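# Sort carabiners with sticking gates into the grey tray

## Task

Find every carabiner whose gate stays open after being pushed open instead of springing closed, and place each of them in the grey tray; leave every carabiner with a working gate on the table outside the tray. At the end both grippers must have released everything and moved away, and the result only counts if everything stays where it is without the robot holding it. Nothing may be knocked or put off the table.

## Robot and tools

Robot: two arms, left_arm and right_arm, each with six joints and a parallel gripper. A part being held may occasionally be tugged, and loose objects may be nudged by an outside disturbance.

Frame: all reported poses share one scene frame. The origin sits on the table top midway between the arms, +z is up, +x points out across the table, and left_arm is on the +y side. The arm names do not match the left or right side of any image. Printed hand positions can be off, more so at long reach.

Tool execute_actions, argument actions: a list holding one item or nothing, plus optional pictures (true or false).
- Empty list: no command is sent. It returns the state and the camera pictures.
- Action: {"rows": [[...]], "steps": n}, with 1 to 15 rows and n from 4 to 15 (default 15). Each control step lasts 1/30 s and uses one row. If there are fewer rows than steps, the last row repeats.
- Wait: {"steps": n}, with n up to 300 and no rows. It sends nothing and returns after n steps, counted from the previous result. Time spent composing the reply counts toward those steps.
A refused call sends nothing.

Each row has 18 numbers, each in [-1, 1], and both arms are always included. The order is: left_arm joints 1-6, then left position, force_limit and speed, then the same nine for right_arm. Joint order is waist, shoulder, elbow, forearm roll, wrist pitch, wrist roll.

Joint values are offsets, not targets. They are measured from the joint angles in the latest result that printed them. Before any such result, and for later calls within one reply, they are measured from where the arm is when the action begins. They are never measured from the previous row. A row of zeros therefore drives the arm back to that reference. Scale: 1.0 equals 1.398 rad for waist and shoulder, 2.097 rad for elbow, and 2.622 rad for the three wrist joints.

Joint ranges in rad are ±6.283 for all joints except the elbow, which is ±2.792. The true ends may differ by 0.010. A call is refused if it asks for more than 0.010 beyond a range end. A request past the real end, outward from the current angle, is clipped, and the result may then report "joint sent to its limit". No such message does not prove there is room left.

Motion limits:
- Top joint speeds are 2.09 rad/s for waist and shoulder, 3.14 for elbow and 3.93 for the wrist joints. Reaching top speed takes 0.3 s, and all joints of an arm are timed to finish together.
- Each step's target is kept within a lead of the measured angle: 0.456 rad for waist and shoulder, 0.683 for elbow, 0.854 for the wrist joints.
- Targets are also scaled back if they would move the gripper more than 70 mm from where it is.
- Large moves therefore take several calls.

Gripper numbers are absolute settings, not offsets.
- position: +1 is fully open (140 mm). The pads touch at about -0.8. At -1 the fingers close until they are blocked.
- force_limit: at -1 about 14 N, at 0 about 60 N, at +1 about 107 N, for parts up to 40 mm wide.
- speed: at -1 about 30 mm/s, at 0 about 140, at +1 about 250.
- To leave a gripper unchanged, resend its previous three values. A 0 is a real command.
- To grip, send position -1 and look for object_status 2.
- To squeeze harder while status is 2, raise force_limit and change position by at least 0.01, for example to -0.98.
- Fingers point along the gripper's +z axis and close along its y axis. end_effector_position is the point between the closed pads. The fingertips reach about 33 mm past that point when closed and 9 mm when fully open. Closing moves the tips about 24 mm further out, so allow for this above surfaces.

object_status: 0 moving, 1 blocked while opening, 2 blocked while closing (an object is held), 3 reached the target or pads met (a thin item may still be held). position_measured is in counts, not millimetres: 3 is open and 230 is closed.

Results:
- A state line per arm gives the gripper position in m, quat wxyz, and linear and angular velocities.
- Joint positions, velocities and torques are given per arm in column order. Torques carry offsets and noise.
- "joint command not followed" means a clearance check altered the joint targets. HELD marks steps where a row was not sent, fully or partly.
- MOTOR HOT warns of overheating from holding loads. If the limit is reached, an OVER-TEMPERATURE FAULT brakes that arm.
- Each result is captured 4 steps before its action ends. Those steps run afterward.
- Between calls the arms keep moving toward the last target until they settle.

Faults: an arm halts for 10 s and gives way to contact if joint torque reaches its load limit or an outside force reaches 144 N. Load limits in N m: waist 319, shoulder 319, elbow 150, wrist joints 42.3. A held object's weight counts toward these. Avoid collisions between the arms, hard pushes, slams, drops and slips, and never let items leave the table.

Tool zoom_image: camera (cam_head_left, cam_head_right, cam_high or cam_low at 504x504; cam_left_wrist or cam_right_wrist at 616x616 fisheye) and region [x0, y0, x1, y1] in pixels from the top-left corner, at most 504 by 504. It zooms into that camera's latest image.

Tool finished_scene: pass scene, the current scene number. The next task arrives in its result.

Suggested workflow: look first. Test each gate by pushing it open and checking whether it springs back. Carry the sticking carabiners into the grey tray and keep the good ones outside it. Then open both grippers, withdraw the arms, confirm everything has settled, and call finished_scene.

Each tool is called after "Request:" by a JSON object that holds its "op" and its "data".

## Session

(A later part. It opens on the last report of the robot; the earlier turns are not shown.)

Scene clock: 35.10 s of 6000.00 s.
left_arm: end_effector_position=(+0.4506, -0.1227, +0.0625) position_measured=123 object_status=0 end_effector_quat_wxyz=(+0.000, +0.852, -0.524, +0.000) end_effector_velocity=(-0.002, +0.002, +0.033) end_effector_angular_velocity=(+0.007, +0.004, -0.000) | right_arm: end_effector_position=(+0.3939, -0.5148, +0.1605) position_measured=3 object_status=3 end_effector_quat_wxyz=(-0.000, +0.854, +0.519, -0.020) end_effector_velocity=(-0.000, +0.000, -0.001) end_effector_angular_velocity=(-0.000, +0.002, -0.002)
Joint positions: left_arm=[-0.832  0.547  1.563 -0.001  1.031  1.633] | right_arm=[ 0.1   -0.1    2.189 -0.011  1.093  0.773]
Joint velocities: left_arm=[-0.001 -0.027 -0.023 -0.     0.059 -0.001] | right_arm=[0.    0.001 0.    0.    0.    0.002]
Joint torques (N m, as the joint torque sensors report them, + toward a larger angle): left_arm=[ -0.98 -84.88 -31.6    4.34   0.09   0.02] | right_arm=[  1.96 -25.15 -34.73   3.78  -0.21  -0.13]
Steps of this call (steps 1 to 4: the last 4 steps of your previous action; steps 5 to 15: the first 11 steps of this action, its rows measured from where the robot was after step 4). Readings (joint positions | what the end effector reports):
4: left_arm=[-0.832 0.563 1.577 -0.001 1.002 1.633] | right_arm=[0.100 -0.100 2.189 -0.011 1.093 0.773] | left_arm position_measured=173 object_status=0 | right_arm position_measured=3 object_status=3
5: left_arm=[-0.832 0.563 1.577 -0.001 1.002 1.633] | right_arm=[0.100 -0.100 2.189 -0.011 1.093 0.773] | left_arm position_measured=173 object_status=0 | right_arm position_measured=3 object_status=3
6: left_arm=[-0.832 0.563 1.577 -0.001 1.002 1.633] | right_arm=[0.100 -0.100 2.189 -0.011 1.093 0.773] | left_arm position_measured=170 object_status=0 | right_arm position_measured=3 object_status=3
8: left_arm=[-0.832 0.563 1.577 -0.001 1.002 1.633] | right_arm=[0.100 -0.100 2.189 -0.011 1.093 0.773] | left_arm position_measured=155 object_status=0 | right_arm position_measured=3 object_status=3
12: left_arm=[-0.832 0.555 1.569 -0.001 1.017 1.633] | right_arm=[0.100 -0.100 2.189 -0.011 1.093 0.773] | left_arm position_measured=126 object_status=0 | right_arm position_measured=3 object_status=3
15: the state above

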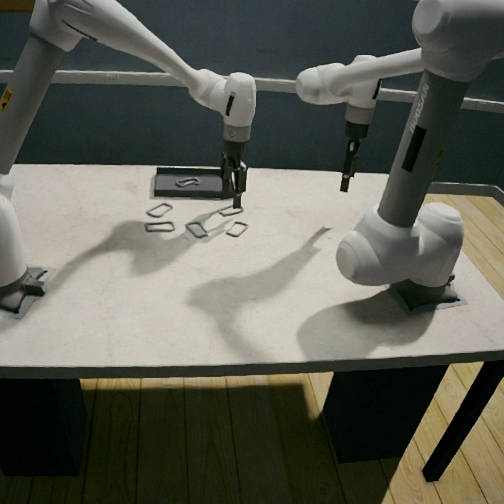

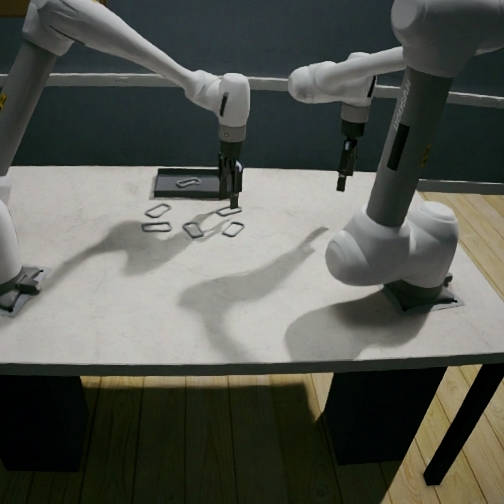

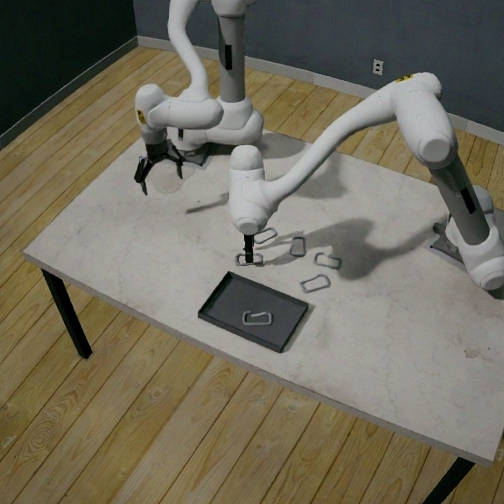

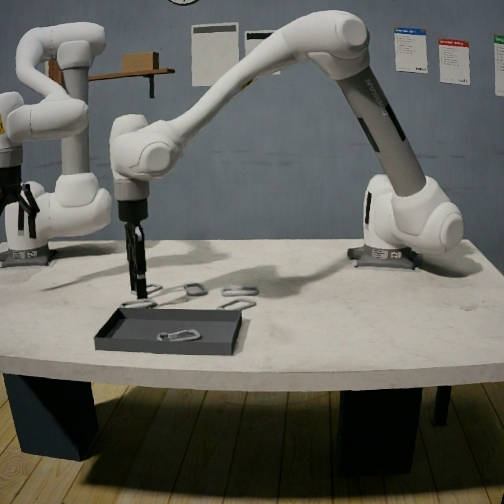

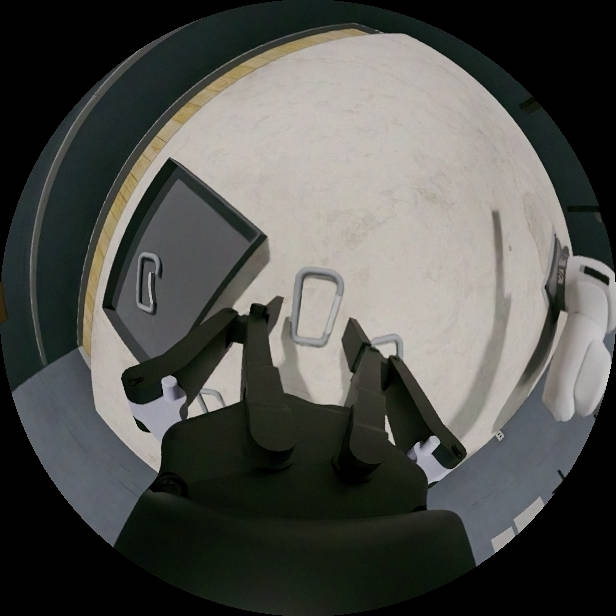

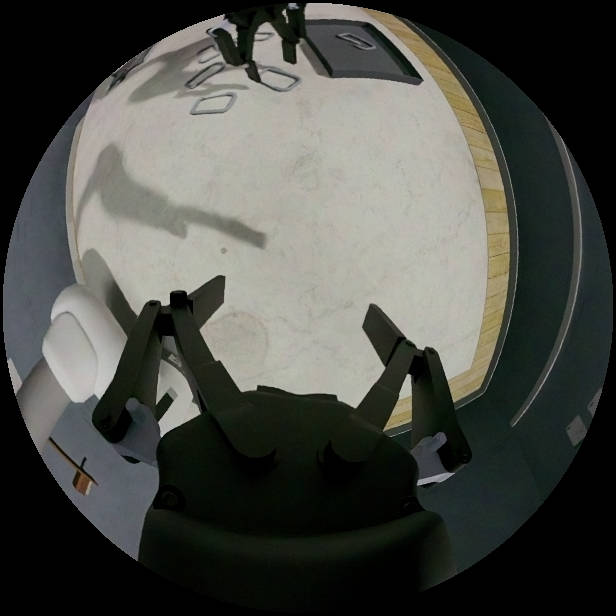

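Request:
{"op": "execute_actions", "data": {"actions": [{"rows":[[0,0.0172,0.0099,0,-0.0172,0,0.05,0,0,0,0,0,0,0,0,1,0,0]],"steps":12}]}}

Request:
{"op": "execute_actions", "data": {"actions": [{"rows":[[0,0,0,0,0,0,-0.35,0,0,0,0,0,0,0,0,1,0,0]],"steps":15}], "pictures": true}}

Request:
{"op": "zoom_image", "data": {"camera": "cam_left_wrist", "region": [220,220,420,400]}}

Scene clock: 35.60 s of 6000.00 s.
left_arm: end_effector_position=(+0.4503, -0.1222, +0.0350) position_measured=123 object_status=3 end_effector_quat_wxyz=(+0.000, +0.852, -0.524, +0.000) end_effector_velocity=(+0.000, +0.000, -0.019) end_effector_angular_velocity=(-0.003, -0.002, -0.000) | right_arm: end_effector_position=(+0.3939, -0.5148, +0.1605) position_measured=3 object_status=3 end_effector_quat_wxyz=(-0.000, +0.854, +0.519, -0.020) end_effector_velocity=(-0.000, -0.000, -0.001) end_effector_angular_velocity=(-0.001, +0.003, +0.000)
Joint positions: left_arm=[-0.832  0.57   1.582 -0.001  0.989  1.633] | right_arm=[ 0.1   -0.1    2.189 -0.011  1.093  0.773]
Joint velocities: left_arm=[ 0.     0.016  0.015  0.    -0.033  0.001] | right_arm=[ 0.     0.003  0.    -0.     0.    -0.   ]
Joint torques (N m, as the joint torque sensors report them, + toward a larger angle): left_arm=[ -0.56 -93.99 -34.2    4.57  -0.09   0.09] | right_arm=[  3.59 -26.5  -34.51   3.75  -0.02  -0.28]
Steps of this call (steps 1 to 4: the last 4 steps of your previous action; steps 5 to 7: the robot went on to your last target; steps 8 to 15: the first 8 steps of this action). Readings (joint positions | what the end effector reports):
8: left_arm=[-0.832 0.545 1.561 -0.001 1.035 1.633] | right_arm=[0.100 -0.100 2.189 -0.011 1.093 0.773] | left_arm position_measured=123 object_status=3 | right_arm position_measured=3 object_status=3
9: left_arm=[-0.832 0.547 1.563 -0.001 1.031 1.633] | right_arm=[0.100 -0.100 2.189 -0.011 1.093 0.773] | left_arm position_measured=123 object_status=3 | right_arm position_measured=3 object_status=3
11: left_arm=[-0.832 0.562 1.576 -0.001 1.004 1.633] | right_arm=[0.100 -0.100 2.189 -0.011 1.093 0.773] | left_arm position_measured=123 object_status=3 | right_arm position_measured=3 object_status=3
15: the state above

Scene clock: 36.10 s of 6000.00 s.
left_arm: end_effector_position=(+0.4505, -0.1223, +0.0339) position_measured=172 object_status=0 end_effector_quat_wxyz=(+0.001, +0.852, -0.524, +0.000) end_effector_velocity=(-0.001, +0.000, -0.000) end_effector_angular_velocity=(+0.001, +0.001, -0.001) | right_arm: end_effector_position=(+0.3939, -0.5148, +0.1605) position_measured=3 object_status=3 end_effector_quat_wxyz=(-0.000, +0.854, +0.519, -0.020) end_effector_velocity=(+0.000, -0.000, +0.000) end_effector_angular_velocity=(+0.000, -0.000, -0.002)
Joint positions: left_arm=[-0.832  0.571  1.583 -0.001  0.986  1.633] | right_arm=[ 0.1   -0.1    2.189 -0.011  1.093  0.773]
Joint velocities: left_arm=[-0.001 -0.     0.002 -0.     0.    -0.   ] | right_arm=[-0.001 -0.    -0.     0.    -0.     0.001]
Joint torques (N m, as the joint torque sensors report them, + toward a larger angle): left_arm=[-10.02 -48.87 -10.53   0.19   0.49   0.12] | right_arm=[  4.48 -25.39 -34.41   3.98  -0.18  -0.18]
Steps of this call (steps 1 to 4: the last 4 steps of your previous action; steps 5 to 15: the first 11 steps of this action, its rows measured from where the robot was after step 4). Readings (joint positions | what the end effector reports):
4: left_arm=[-0.832 0.571 1.583 -0.001 0.987 1.633] | right_arm=[0.100 -0.100 2.189 -0.011 1.093 0.773] | left_arm position_measured=123 object_status=3 | right_arm position_measured=3 object_status=3
5: left_arm=[-0.832 0.571 1.583 -0.001 0.987 1.633] | right_arm=[0.100 -0.100 2.189 -0.011 1.093 0.773] | left_arm position_measured=123 object_status=0 | right_arm position_measured=3 object_status=3
6: left_arm=[-0.832 0.571 1.583 -0.001 0.987 1.633] | right_arm=[0.100 -0.100 2.189 -0.011 1.093 0.773] | left_arm position_measured=125 object_status=0 | right_arm position_measured=3 object_status=3
8: left_arm=[-0.832 0.571 1.583 -0.001 0.987 1.633] | right_arm=[0.100 -0.100 2.189 -0.011 1.093 0.773] | left_arm position_measured=140 object_status=0 | right_arm position_measured=3 object_status=3
12: left_arm=[-0.832 0.571 1.583 -0.001 0.986 1.633] | right_arm=[0.100 -0.100 2.189 -0.011 1.093 0.773] | left_arm position_measured=170 object_status=0 | right_arm position_measured=3 object_status=3
15: the state above

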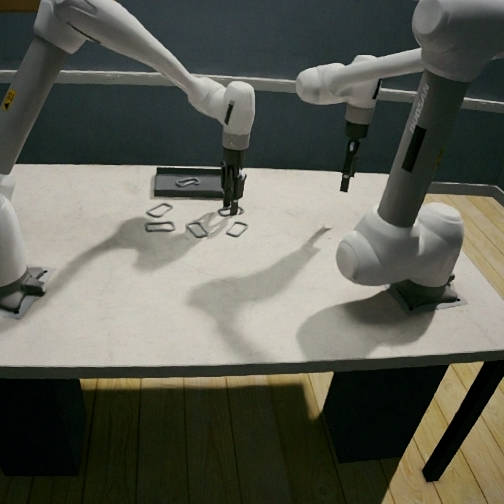

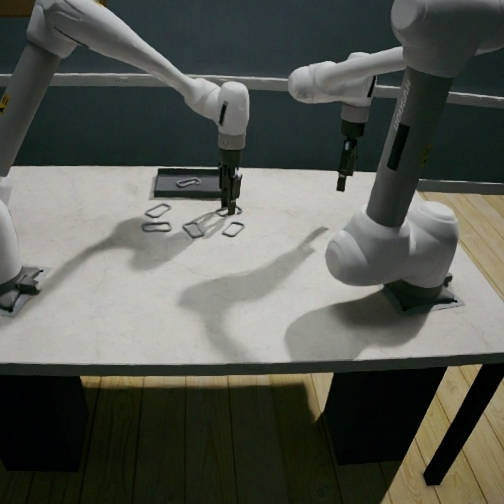

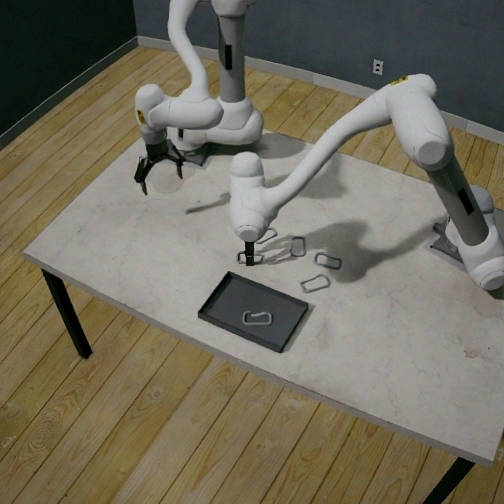

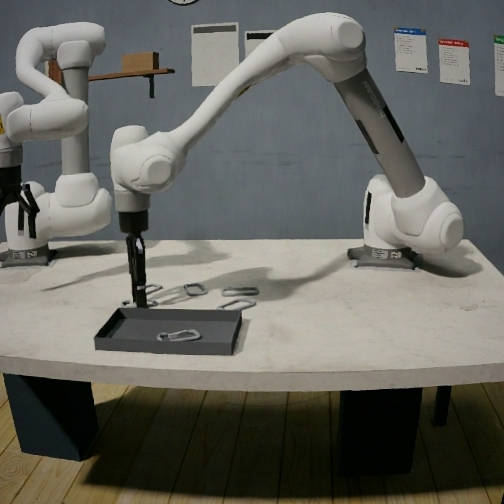

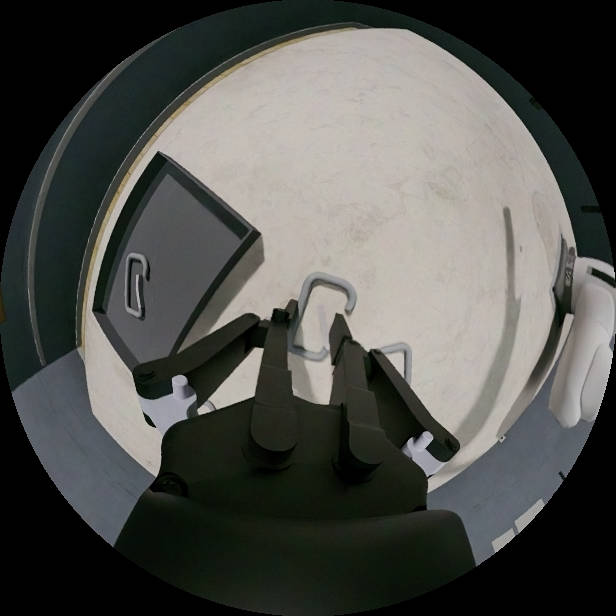

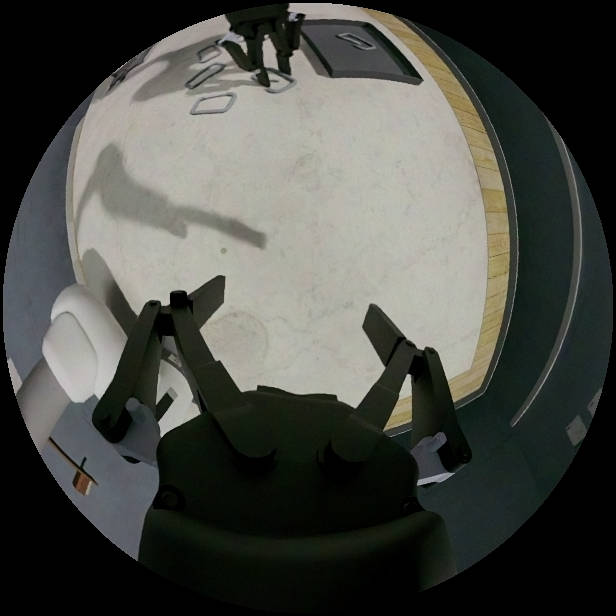

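Region (220, 220, 420, 400) of cam_left_wrist's 616x616 image, scaled by 2.520, with more detail than that image has; it fills the top 454 rows of this view, and the rest is white.

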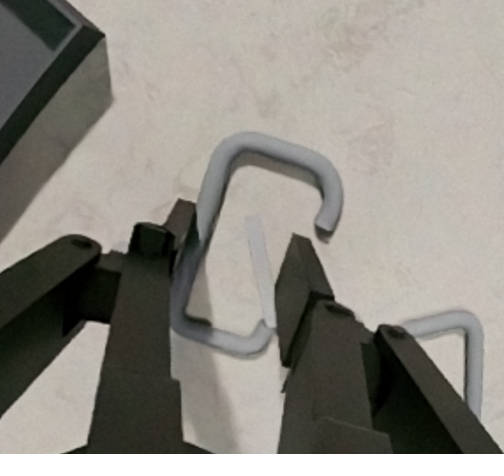

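Request:
{"op": "execute_actions", "data": {"actions": [{"rows":[[0,-0.004,-0.002,0,0.004,0,0.05,0,0,0,0,0,0,0,0,1,0,0],[0,-0.004,-0.002,0,0.004,0,0.05,0,0,0,0,0,0,0,0,1,0,0],[0,-0.004,-0.002,0,0.004,0,0.05,0,0,0,0,0,0,0,0,1,0,0],[0,-0.004,-0.002,0,0.004,0,0.05,0,0,0,0,0,0,0,0,1,0,0],[0,-0.004,-0.002,0,0.004,0,0.05,0,0,0,0,0,0,0,0,1,0,0],[0,-0.004,-0.002,0,0.004,0,0.05,0,0,0,0,0,0,0,0,1,0,0],[0,-0.024,-0.014,0,0.024,0,0.05,0,0,0,0,0,0,0,0,1,0,0]],"steps":15}]}}

Request:
{"op": "execute_actions", "data": {"actions": [{"steps":5}], "pictures": true}}

Request:
{"op": "zoom_image", "data": {"camera": "cam_left_wrist", "region": [220,220,420,400]}}

Scene clock: 36.67 s of 6000.00 s.
left_arm: end_effector_position=(+0.4509, -0.1232, +0.0682) position_measured=123 object_status=0 end_effector_quat_wxyz=(+0.001, +0.852, -0.524, +0.001) end_effector_velocity=(-0.003, +0.006, +0.112) end_effector_angular_velocity=(+0.010, +0.006, +0.000) | right_arm: end_effector_position=(+0.3939, -0.5148, +0.1605) position_measured=3 object_status=3 end_effector_quat_wxyz=(-0.000, +0.854, +0.519, -0.020) end_effector_velocity=(+0.000, +0.000, +0.001) end_effector_angular_velocity=(+0.000, -0.002, -0.000)
Joint positions: left_arm=[-0.832  0.543  1.559 -0.001  1.038  1.633] | right_arm=[ 0.1   -0.1    2.189 -0.011  1.093  0.773]
Joint velocities: left_arm=[ 0.    -0.095 -0.075 -0.     0.182  0.   ] | right_arm=[-0.    -0.001 -0.001  0.    -0.     0.   ]
Joint torques (N m, as the joint torque sensors report them, + toward a larger angle): left_arm=[ -1.77 -59.05 -24.17   3.32   0.63   0.04] | right_arm=[  5.54 -27.81 -33.93   3.79   0.26  -0.3 ]
Steps of this call (steps 1 to 4: the last 4 steps of your previous action; steps 5 to 6: the robot went on to your last target; steps 7 to 17: the first 11 steps of this action). Readings (joint positions | what the end effector reports):
7: left_arm=[-0.832 0.571 1.583 -0.001 0.986 1.633] | right_arm=[0.100 -0.100 2.189 -0.011 1.093 0.773] | left_arm position_measured=172 object_status=0 | right_arm position_measured=3 object_status=3
8: left_arm=[-0.832 0.570 1.583 -0.001 0.989 1.633] | right_arm=[0.100 -0.100 2.189 -0.011 1.093 0.773] | left_arm position_measured=170 object_status=0 | right_arm position_measured=3 object_status=3
10: left_arm=[-0.832 0.567 1.581 -0.001 0.994 1.633] | right_arm=[0.100 -0.100 2.189 -0.011 1.093 0.773] | left_arm position_measured=154 object_status=0 | right_arm position_measured=3 object_status=3
14: left_arm=[-0.832 0.562 1.576 -0.001 1.003 1.633] | right_arm=[0.100 -0.100 2.189 -0.011 1.093 0.773] | left_arm position_measured=125 object_status=0 | right_arm position_measured=3 object_status=3
17: the state above

Scene clock: 36.83 s of 6000.00 s.
left_arm: end_effector_position=(+0.4507, -0.1230, +0.0741) position_measured=123 object_status=3 end_effector_quat_wxyz=(+0.001, +0.852, -0.524, +0.000) end_effector_velocity=(+0.001, +0.000, +0.009) end_effector_angular_velocity=(-0.001, +0.000, +0.002) | right_arm: end_effector_position=(+0.3939, -0.5148, +0.1605) position_measured=3 object_status=3 end_effector_quat_wxyz=(-0.000, +0.854, +0.519, -0.020) end_effector_velocity=(-0.000, -0.000, -0.001) end_effector_angular_velocity=(-0.001, +0.002, +0.000)
Joint positions: left_arm=[-0.832  0.538  1.554 -0.001  1.048  1.633] | right_arm=[ 0.1   -0.1    2.189 -0.011  1.093  0.773]
Joint velocities: left_arm=[ 0.001 -0.007 -0.007 -0.001  0.013  0.   ] | right_arm=[ 0.     0.002  0.    -0.     0.     0.   ]
Joint torques (N m, as the joint torque sensors report them, + toward a larger angle): left_arm=[ -0.32 -87.88 -35.2    4.59   0.09   0.06] | right_arm=[  2.68 -24.7  -35.15   3.84   0.08   0.01]
Kept back: nothing.
Steps of this call (steps 1 to 4: the last 4 steps of your previous action; step 5: the robot went on to your last target). Readings (joint positions | what the end effector reports):
1: left_arm=[-0.832 0.540 1.557 -0.001 1.043 1.633] | right_arm=[0.100 -0.100 2.189 -0.011 1.093 0.773] | left_arm position_measured=123 object_status=0 | right_arm position_measured=3 object_status=3
2: left_arm=[-0.832 0.539 1.556 -0.001 1.045 1.633] | right_arm=[0.100 -0.100 2.189 -0.011 1.093 0.773] | left_arm position_measured=123 object_status=0 | right_arm position_measured=3 object_status=3
4: left_arm=[-0.832 0.538 1.555 -0.001 1.048 1.633] | right_arm=[0.100 -0.100 2.189 -0.011 1.093 0.773] | left_arm position_measured=123 object_status=3 | right_arm position_measured=3 object_status=3
5: the state above

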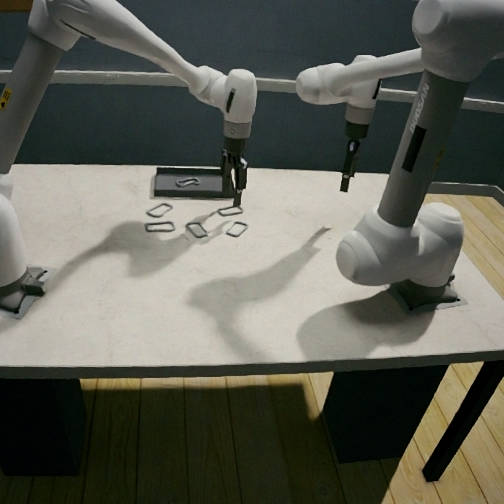

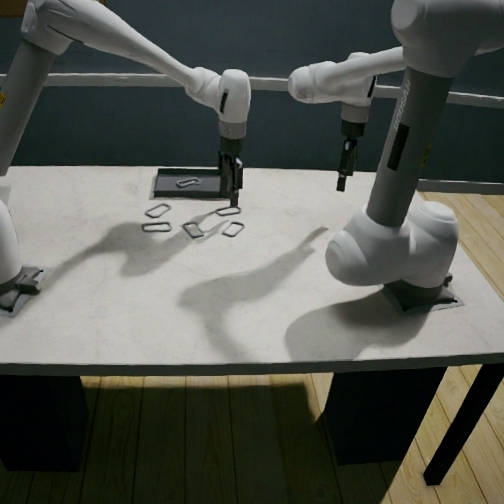

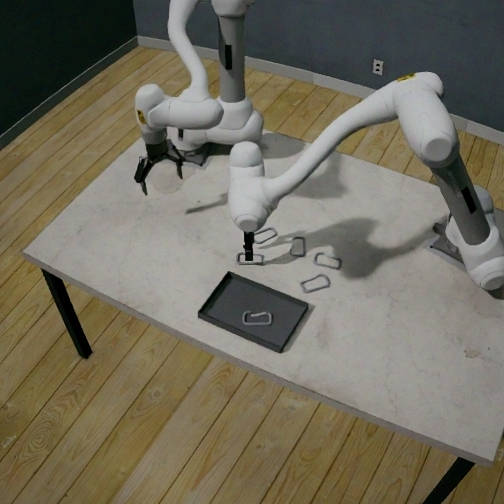

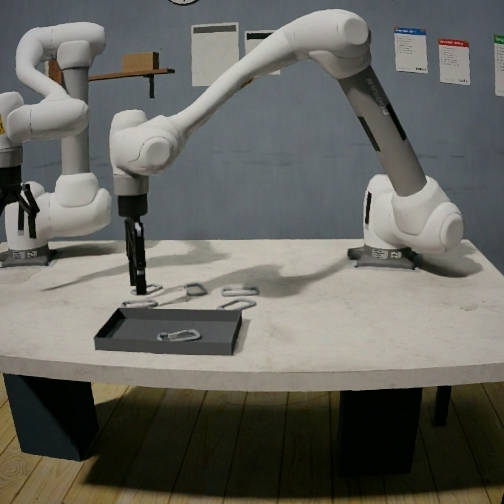

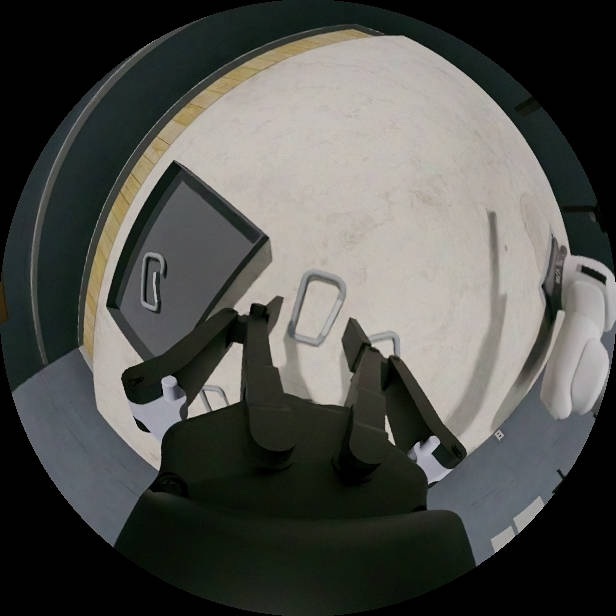

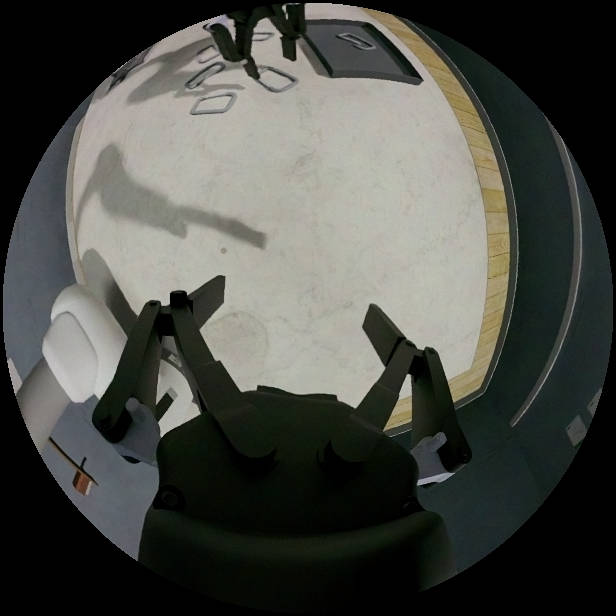

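Region (220, 220, 420, 400) of cam_left_wrist's 616x616 image, scaled by 2.520, with more detail than that image has; it fills the top 454 rows of this view, and the rest is white.

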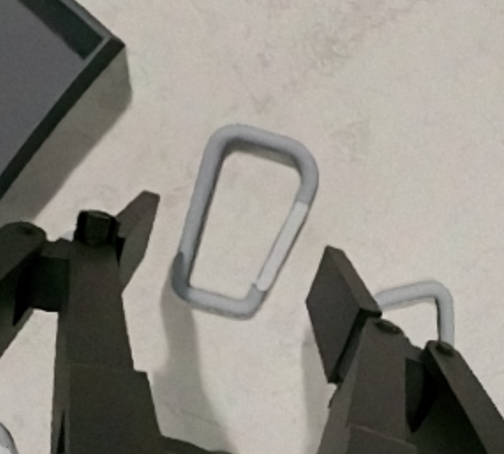

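Request:
{"op": "execute_actions", "data": {"actions": [{"rows":[[-0.0994,-0.0541,0.068,0,-0.0252,-0.256,0.05,0,0,0,0,0,0,0,0,1,0,0]],"steps":15}]}}

Request:
{"op": "execute_actions", "data": {"actions": [{"steps":8}], "pictures": true}}

Request:
{"op": "zoom_image", "data": {"camera": "cam_left_wrist", "region": [220,220,420,400]}}

Scene clock: 37.67 s of 6000.00 s.
left_arm: end_effector_position=(+0.3594, -0.1228, +0.0671) position_measured=123 object_status=3 end_effector_quat_wxyz=(+0.000, +0.939, -0.345, -0.000) end_effector_velocity=(-0.296, +0.016, -0.022) end_effector_angular_velocity=(-0.001, -0.001, +1.306) | right_arm: end_effector_position=(+0.3939, -0.5148, +0.1605) position_measured=3 object_status=3 end_effector_quat_wxyz=(-0.000, +0.854, +0.519, -0.020) end_effector_velocity=(+0.000, +0.000, +0.000) end_effector_angular_velocity=(+0.000, -0.000, -0.001)
Joint positions: left_arm=[-0.936  0.481  1.662 -0.001  0.999  1.131] | right_arm=[ 0.1   -0.1    2.189 -0.011  1.093  0.773]
Joint velocities: left_arm=[-0.347 -0.184  0.344  0.    -0.162 -1.653] | right_arm=[ 0.     0.    -0.     0.     0.     0.001]
Joint torques (N m, as the joint torque sensors report them, + toward a larger angle): left_arm=[  6.31 -82.12 -34.61   4.82   0.08   0.07] | right_arm=[  3.12 -25.41 -34.44   3.99   0.09  -0.1 ]
Steps of this call (steps 1 to 14: the robot went on to your last target; steps 15 to 25: the first 11 steps of this action). Readings (joint positions | what the end effector reports):
15: left_arm=[-0.832 0.537 1.554 -0.001 1.049 1.633] | right_arm=[0.100 -0.100 2.189 -0.011 1.093 0.773] | left_arm position_measured=123 object_status=3 | right_arm position_measured=3 object_status=3
16: left_arm=[-0.833 0.536 1.556 -0.001 1.049 1.627] | right_arm=[0.100 -0.100 2.189 -0.011 1.093 0.773] | left_arm position_measured=123 object_status=3 | right_arm position_measured=3 object_status=3
18: left_arm=[-0.844 0.530 1.570 -0.001 1.042 1.571] | right_arm=[0.100 -0.100 2.189 -0.011 1.093 0.773] | left_arm position_measured=123 object_status=3 | right_arm position_measured=3 object_status=3
22: left_arm=[-0.897 0.502 1.623 -0.001 1.017 1.319] | right_arm=[0.100 -0.100 2.189 -0.011 1.093 0.773] | left_arm position_measured=123 object_status=3 | right_arm position_measured=3 object_status=3
25: the state above

Scene clock: 37.93 s of 6000.00 s.
left_arm: end_effector_position=(+0.3301, -0.1203, +0.0648) position_measured=123 object_status=3 end_effector_quat_wxyz=(+0.000, +0.959, -0.282, -0.000) end_effector_velocity=(-0.004, +0.001, +0.001) end_effector_angular_velocity=(-0.002, -0.000, +0.018) | right_arm: end_effector_position=(+0.3939, -0.5148, +0.1605) position_measured=3 object_status=3 end_effector_quat_wxyz=(-0.000, +0.854, +0.519, -0.020) end_effector_velocity=(-0.000, +0.000, +0.000) end_effector_angular_velocity=(+0.001, +0.000, -0.001)
Joint positions: left_arm=[-0.97   0.462  1.697 -0.001  0.983  0.964] | right_arm=[ 0.1   -0.1    2.189 -0.011  1.093  0.773]
Joint velocities: left_arm=[-0.004 -0.004  0.005 -0.001 -0.002 -0.022] | right_arm=[-0.    -0.    -0.     0.001  0.     0.   ]
Joint torques (N m, as the joint torque sensors report them, + toward a larger angle): left_arm=[  1.5  -79.55 -32.68   4.42   0.38   0.08] | right_arm=[  3.63 -25.44 -34.86   4.06  -0.16  -0.37]
Kept back: nothing.
Steps of this call (steps 1 to 4: the last 4 steps of your previous action; steps 5 to 8: the robot went on to your last target). Readings (joint positions | what the end effector reports):
1: left_arm=[-0.946 0.475 1.673 -0.001 0.994 1.079] | right_arm=[0.100 -0.100 2.189 -0.011 1.093 0.773] | left_arm position_measured=123 object_status=3 | right_arm position_measured=3 object_status=3
2: left_arm=[-0.955 0.470 1.681 -0.001 0.990 1.037] | right_arm=[0.100 -0.100 2.189 -0.011 1.093 0.773] | left_arm position_measured=123 object_status=3 | right_arm position_measured=3 object_status=3
4: left_arm=[-0.967 0.464 1.693 -0.001 0.984 0.982] | right_arm=[0.100 -0.100 2.189 -0.011 1.093 0.773] | left_arm position_measured=123 object_status=3 | right_arm position_measured=3 object_status=3
8: the state above

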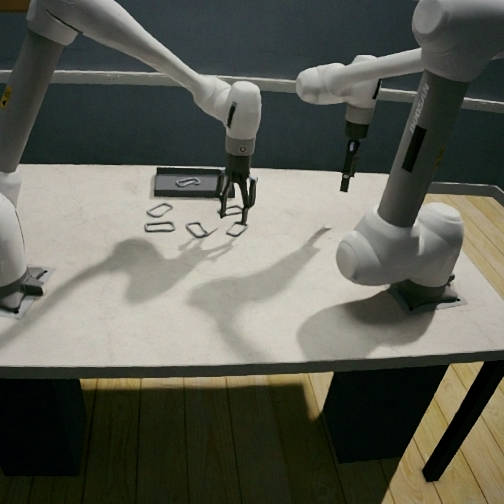

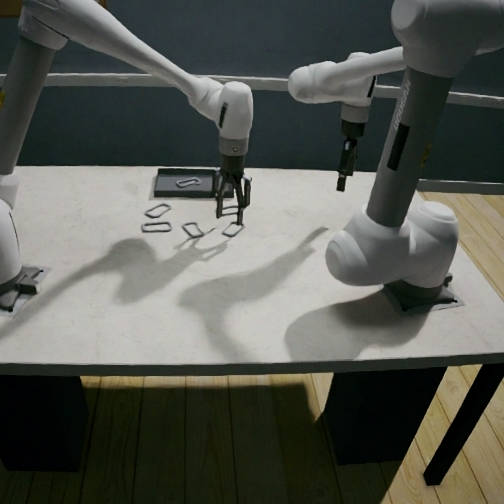

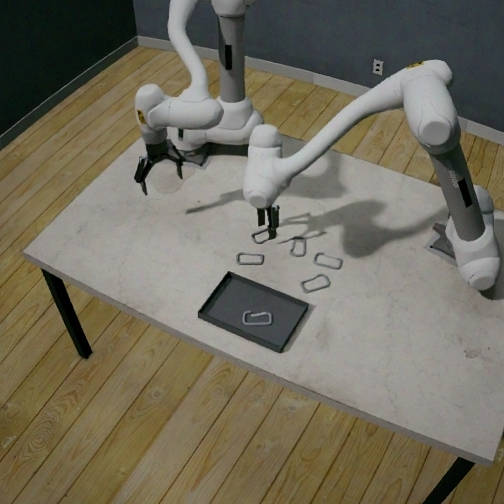

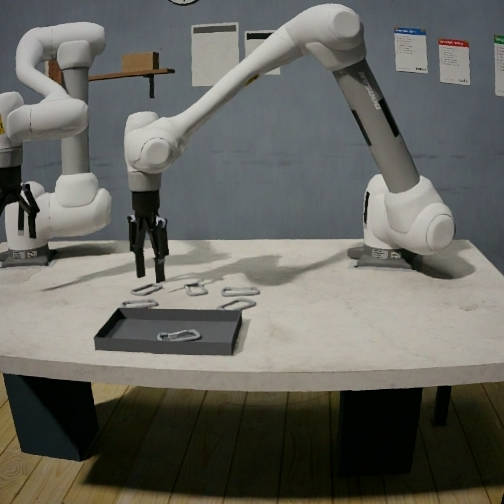

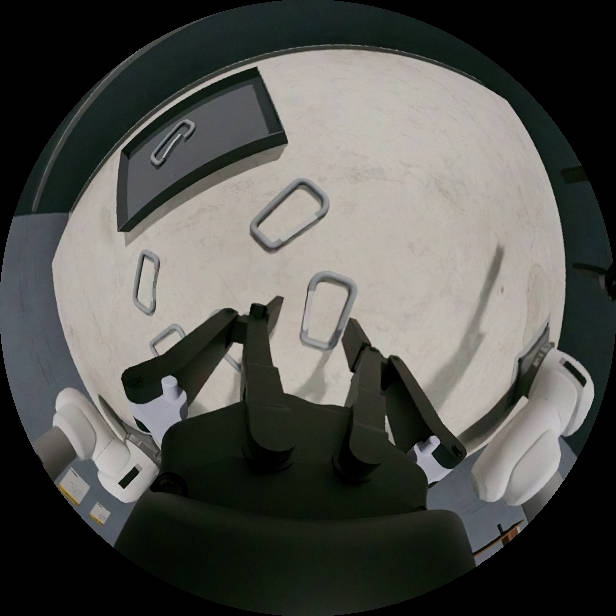

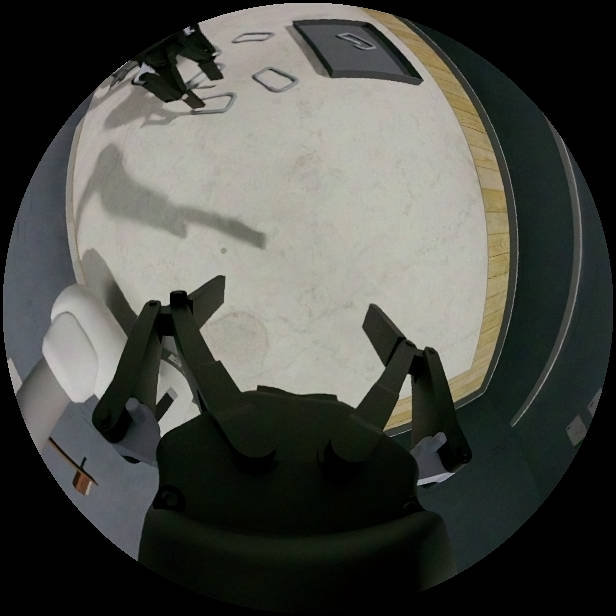

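Region (220, 220, 420, 400) of cam_left_wrist's 616x616 image, scaled by 2.520, with more detail than that image has; it fills the top 454 rows of this view, and the rest is white.

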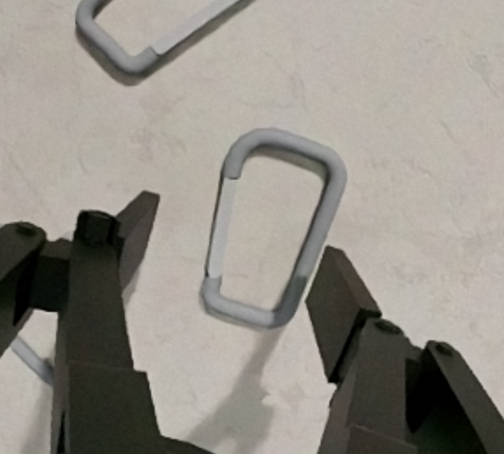

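Request:
{"op": "execute_actions", "data": {"actions": [{"rows":[[-0.0079,0.0074,-0.0079,0,0.0024,-0.0042,0.05,0,0,0,0,0,0,0,0,1,0,0],[-0.0079,0.0074,-0.0079,0,0.0024,-0.0042,0.05,0,0,0,0,0,0,0,0,1,0,0],[-0.0079,0.0074,-0.0079,0,0.0024,-0.0042,0.05,0,0,0,0,0,0,0,0,1,0,0],[-0.0079,0.0074,-0.0079,0,0.0024,-0.0042,0.05,0,0,0,0,0,0,0,0,1,0,0],[-0.0079,0.0074,-0.0079,0,0.0024,-0.0042,0.05,0,0,0,0,0,0,0,0,1,0,0],[-0.0079,0.023,0.0002,0,-0.0124,-0.0042,0.05,0,0,0,0,0,0,0,0,1,0,0]],"steps":15}]}}

Request:
{"op": "execute_actions", "data": {"actions": [{"steps":5}]}}

Scene clock: 38.67 s of 6000.00 s.
left_arm: end_effector_position=(+0.3254, -0.1304, +0.0433) position_measured=123 object_status=3 end_effector_quat_wxyz=(+0.000, +0.959, -0.282, -0.000) end_effector_velocity=(+0.000, -0.004, -0.037) end_effector_angular_velocity=(-0.011, -0.004, +0.000) | right_arm: end_effector_position=(+0.3939, -0.5148, +0.1605) position_measured=3 object_status=3 end_effector_quat_wxyz=(-0.000, +0.854, +0.519, -0.020) end_effector_velocity=(-0.000, +0.000, -0.000) end_effector_angular_velocity=(+0.000, +0.001, -0.000)
Joint positions: left_arm=[-0.981  0.492  1.695 -0.001  0.955  0.953] | right_arm=[ 0.1   -0.1    2.189 -0.011  1.093  0.773]
Joint velocities: left_arm=[-0.002  0.035  0.024 -0.    -0.07  -0.001] | right_arm=[ 0.     0.     0.001  0.    -0.     0.   ]
Joint torques (N m, as the joint torque sensors report them, + toward a larger angle): left_arm=[  2.51 -92.98 -35.33   4.48   0.34   0.19] | right_arm=[  3.4  -25.07 -34.44   3.82  -0.08  -0.3 ]
Steps of this call (steps 1 to 11: the robot went on to your last target; steps 12 to 22: the first 11 steps of this action). Readings (joint positions | what the end effector reports):
12: left_arm=[-0.971 0.462 1.697 -0.001 0.982 0.962] | right_arm=[0.100 -0.100 2.189 -0.011 1.093 0.773] | left_arm position_measured=123 object_status=3 | right_arm position_measured=3 object_status=3
13: left_arm=[-0.973 0.464 1.694 -0.001 0.983 0.960] | right_arm=[0.100 -0.100 2.189 -0.011 1.093 0.773] | left_arm position_measured=123 object_status=3 | right_arm position_measured=3 object_status=3
15: left_arm=[-0.978 0.469 1.685 -0.001 0.986 0.956] | right_arm=[0.100 -0.100 2.189 -0.011 1.093 0.773] | left_arm position_measured=123 object_status=3 | right_arm position_measured=3 object_status=3
19: left_arm=[-0.981 0.481 1.688 -0.001 0.972 0.953] | right_arm=[0.100 -0.100 2.189 -0.011 1.093 0.773] | left_arm position_measured=123 object_status=3 | right_arm position_measured=3 object_status=3
22: the state above

Scene clock: 38.83 s of 6000.00 s.
left_arm: end_effector_position=(+0.3254, -0.1306, +0.0409) position_measured=123 object_status=3 end_effector_quat_wxyz=(+0.000, +0.959, -0.282, -0.000) end_effector_velocity=(-0.001, -0.001, -0.004) end_effector_angular_velocity=(-0.001, -0.001, +0.000) | right_arm: end_effector_position=(+0.3939, -0.5148, +0.1605) position_measured=3 object_status=3 end_effector_quat_wxyz=(-0.000, +0.854, +0.519, -0.020) end_effector_velocity=(-0.000, +0.000, +0.000) end_effector_angular_velocity=(+0.001, -0.000, -0.000)
Joint positions: left_arm=[-0.981  0.494  1.697 -0.001  0.951  0.953] | right_arm=[ 0.1   -0.1    2.189 -0.011  1.093  0.773]
Joint velocities: left_arm=[-0.002  0.003  0.003  0.001 -0.007 -0.003] | right_arm=[ 0.    -0.    -0.     0.001  0.     0.   ]
Joint torques (N m, as the joint torque sensors report them, + toward a larger angle): left_arm=[  0.05 -82.78 -32.88   4.43   0.04  -0.03] | right_arm=[  2.5  -26.94 -34.88   3.87   0.05   0.  ]
Kept back: nothing.
Steps of this call (steps 1 to 4: the last 4 steps of your previous action; step 5: the robot went on to your last target). Readings (joint positions | what the end effector reports):
1: left_arm=[-0.981 0.493 1.696 -0.001 0.953 0.953] | right_arm=[0.100 -0.100 2.189 -0.011 1.093 0.773] | left_arm position_measured=123 object_status=3 | right_arm position_measured=3 object_status=3
2: left_arm=[-0.981 0.493 1.696 -0.001 0.952 0.953] | right_arm=[0.100 -0.100 2.189 -0.011 1.093 0.773] | left_arm position_measured=123 object_status=3 | right_arm position_measured=3 object_status=3
4: left_arm=[-0.981 0.494 1.697 -0.001 0.951 0.953] | right_arm=[0.100 -0.100 2.189 -0.011 1.093 0.773] | left_arm position_measured=123 object_status=3 | right_arm position_measured=3 object_status=3
5: the state above


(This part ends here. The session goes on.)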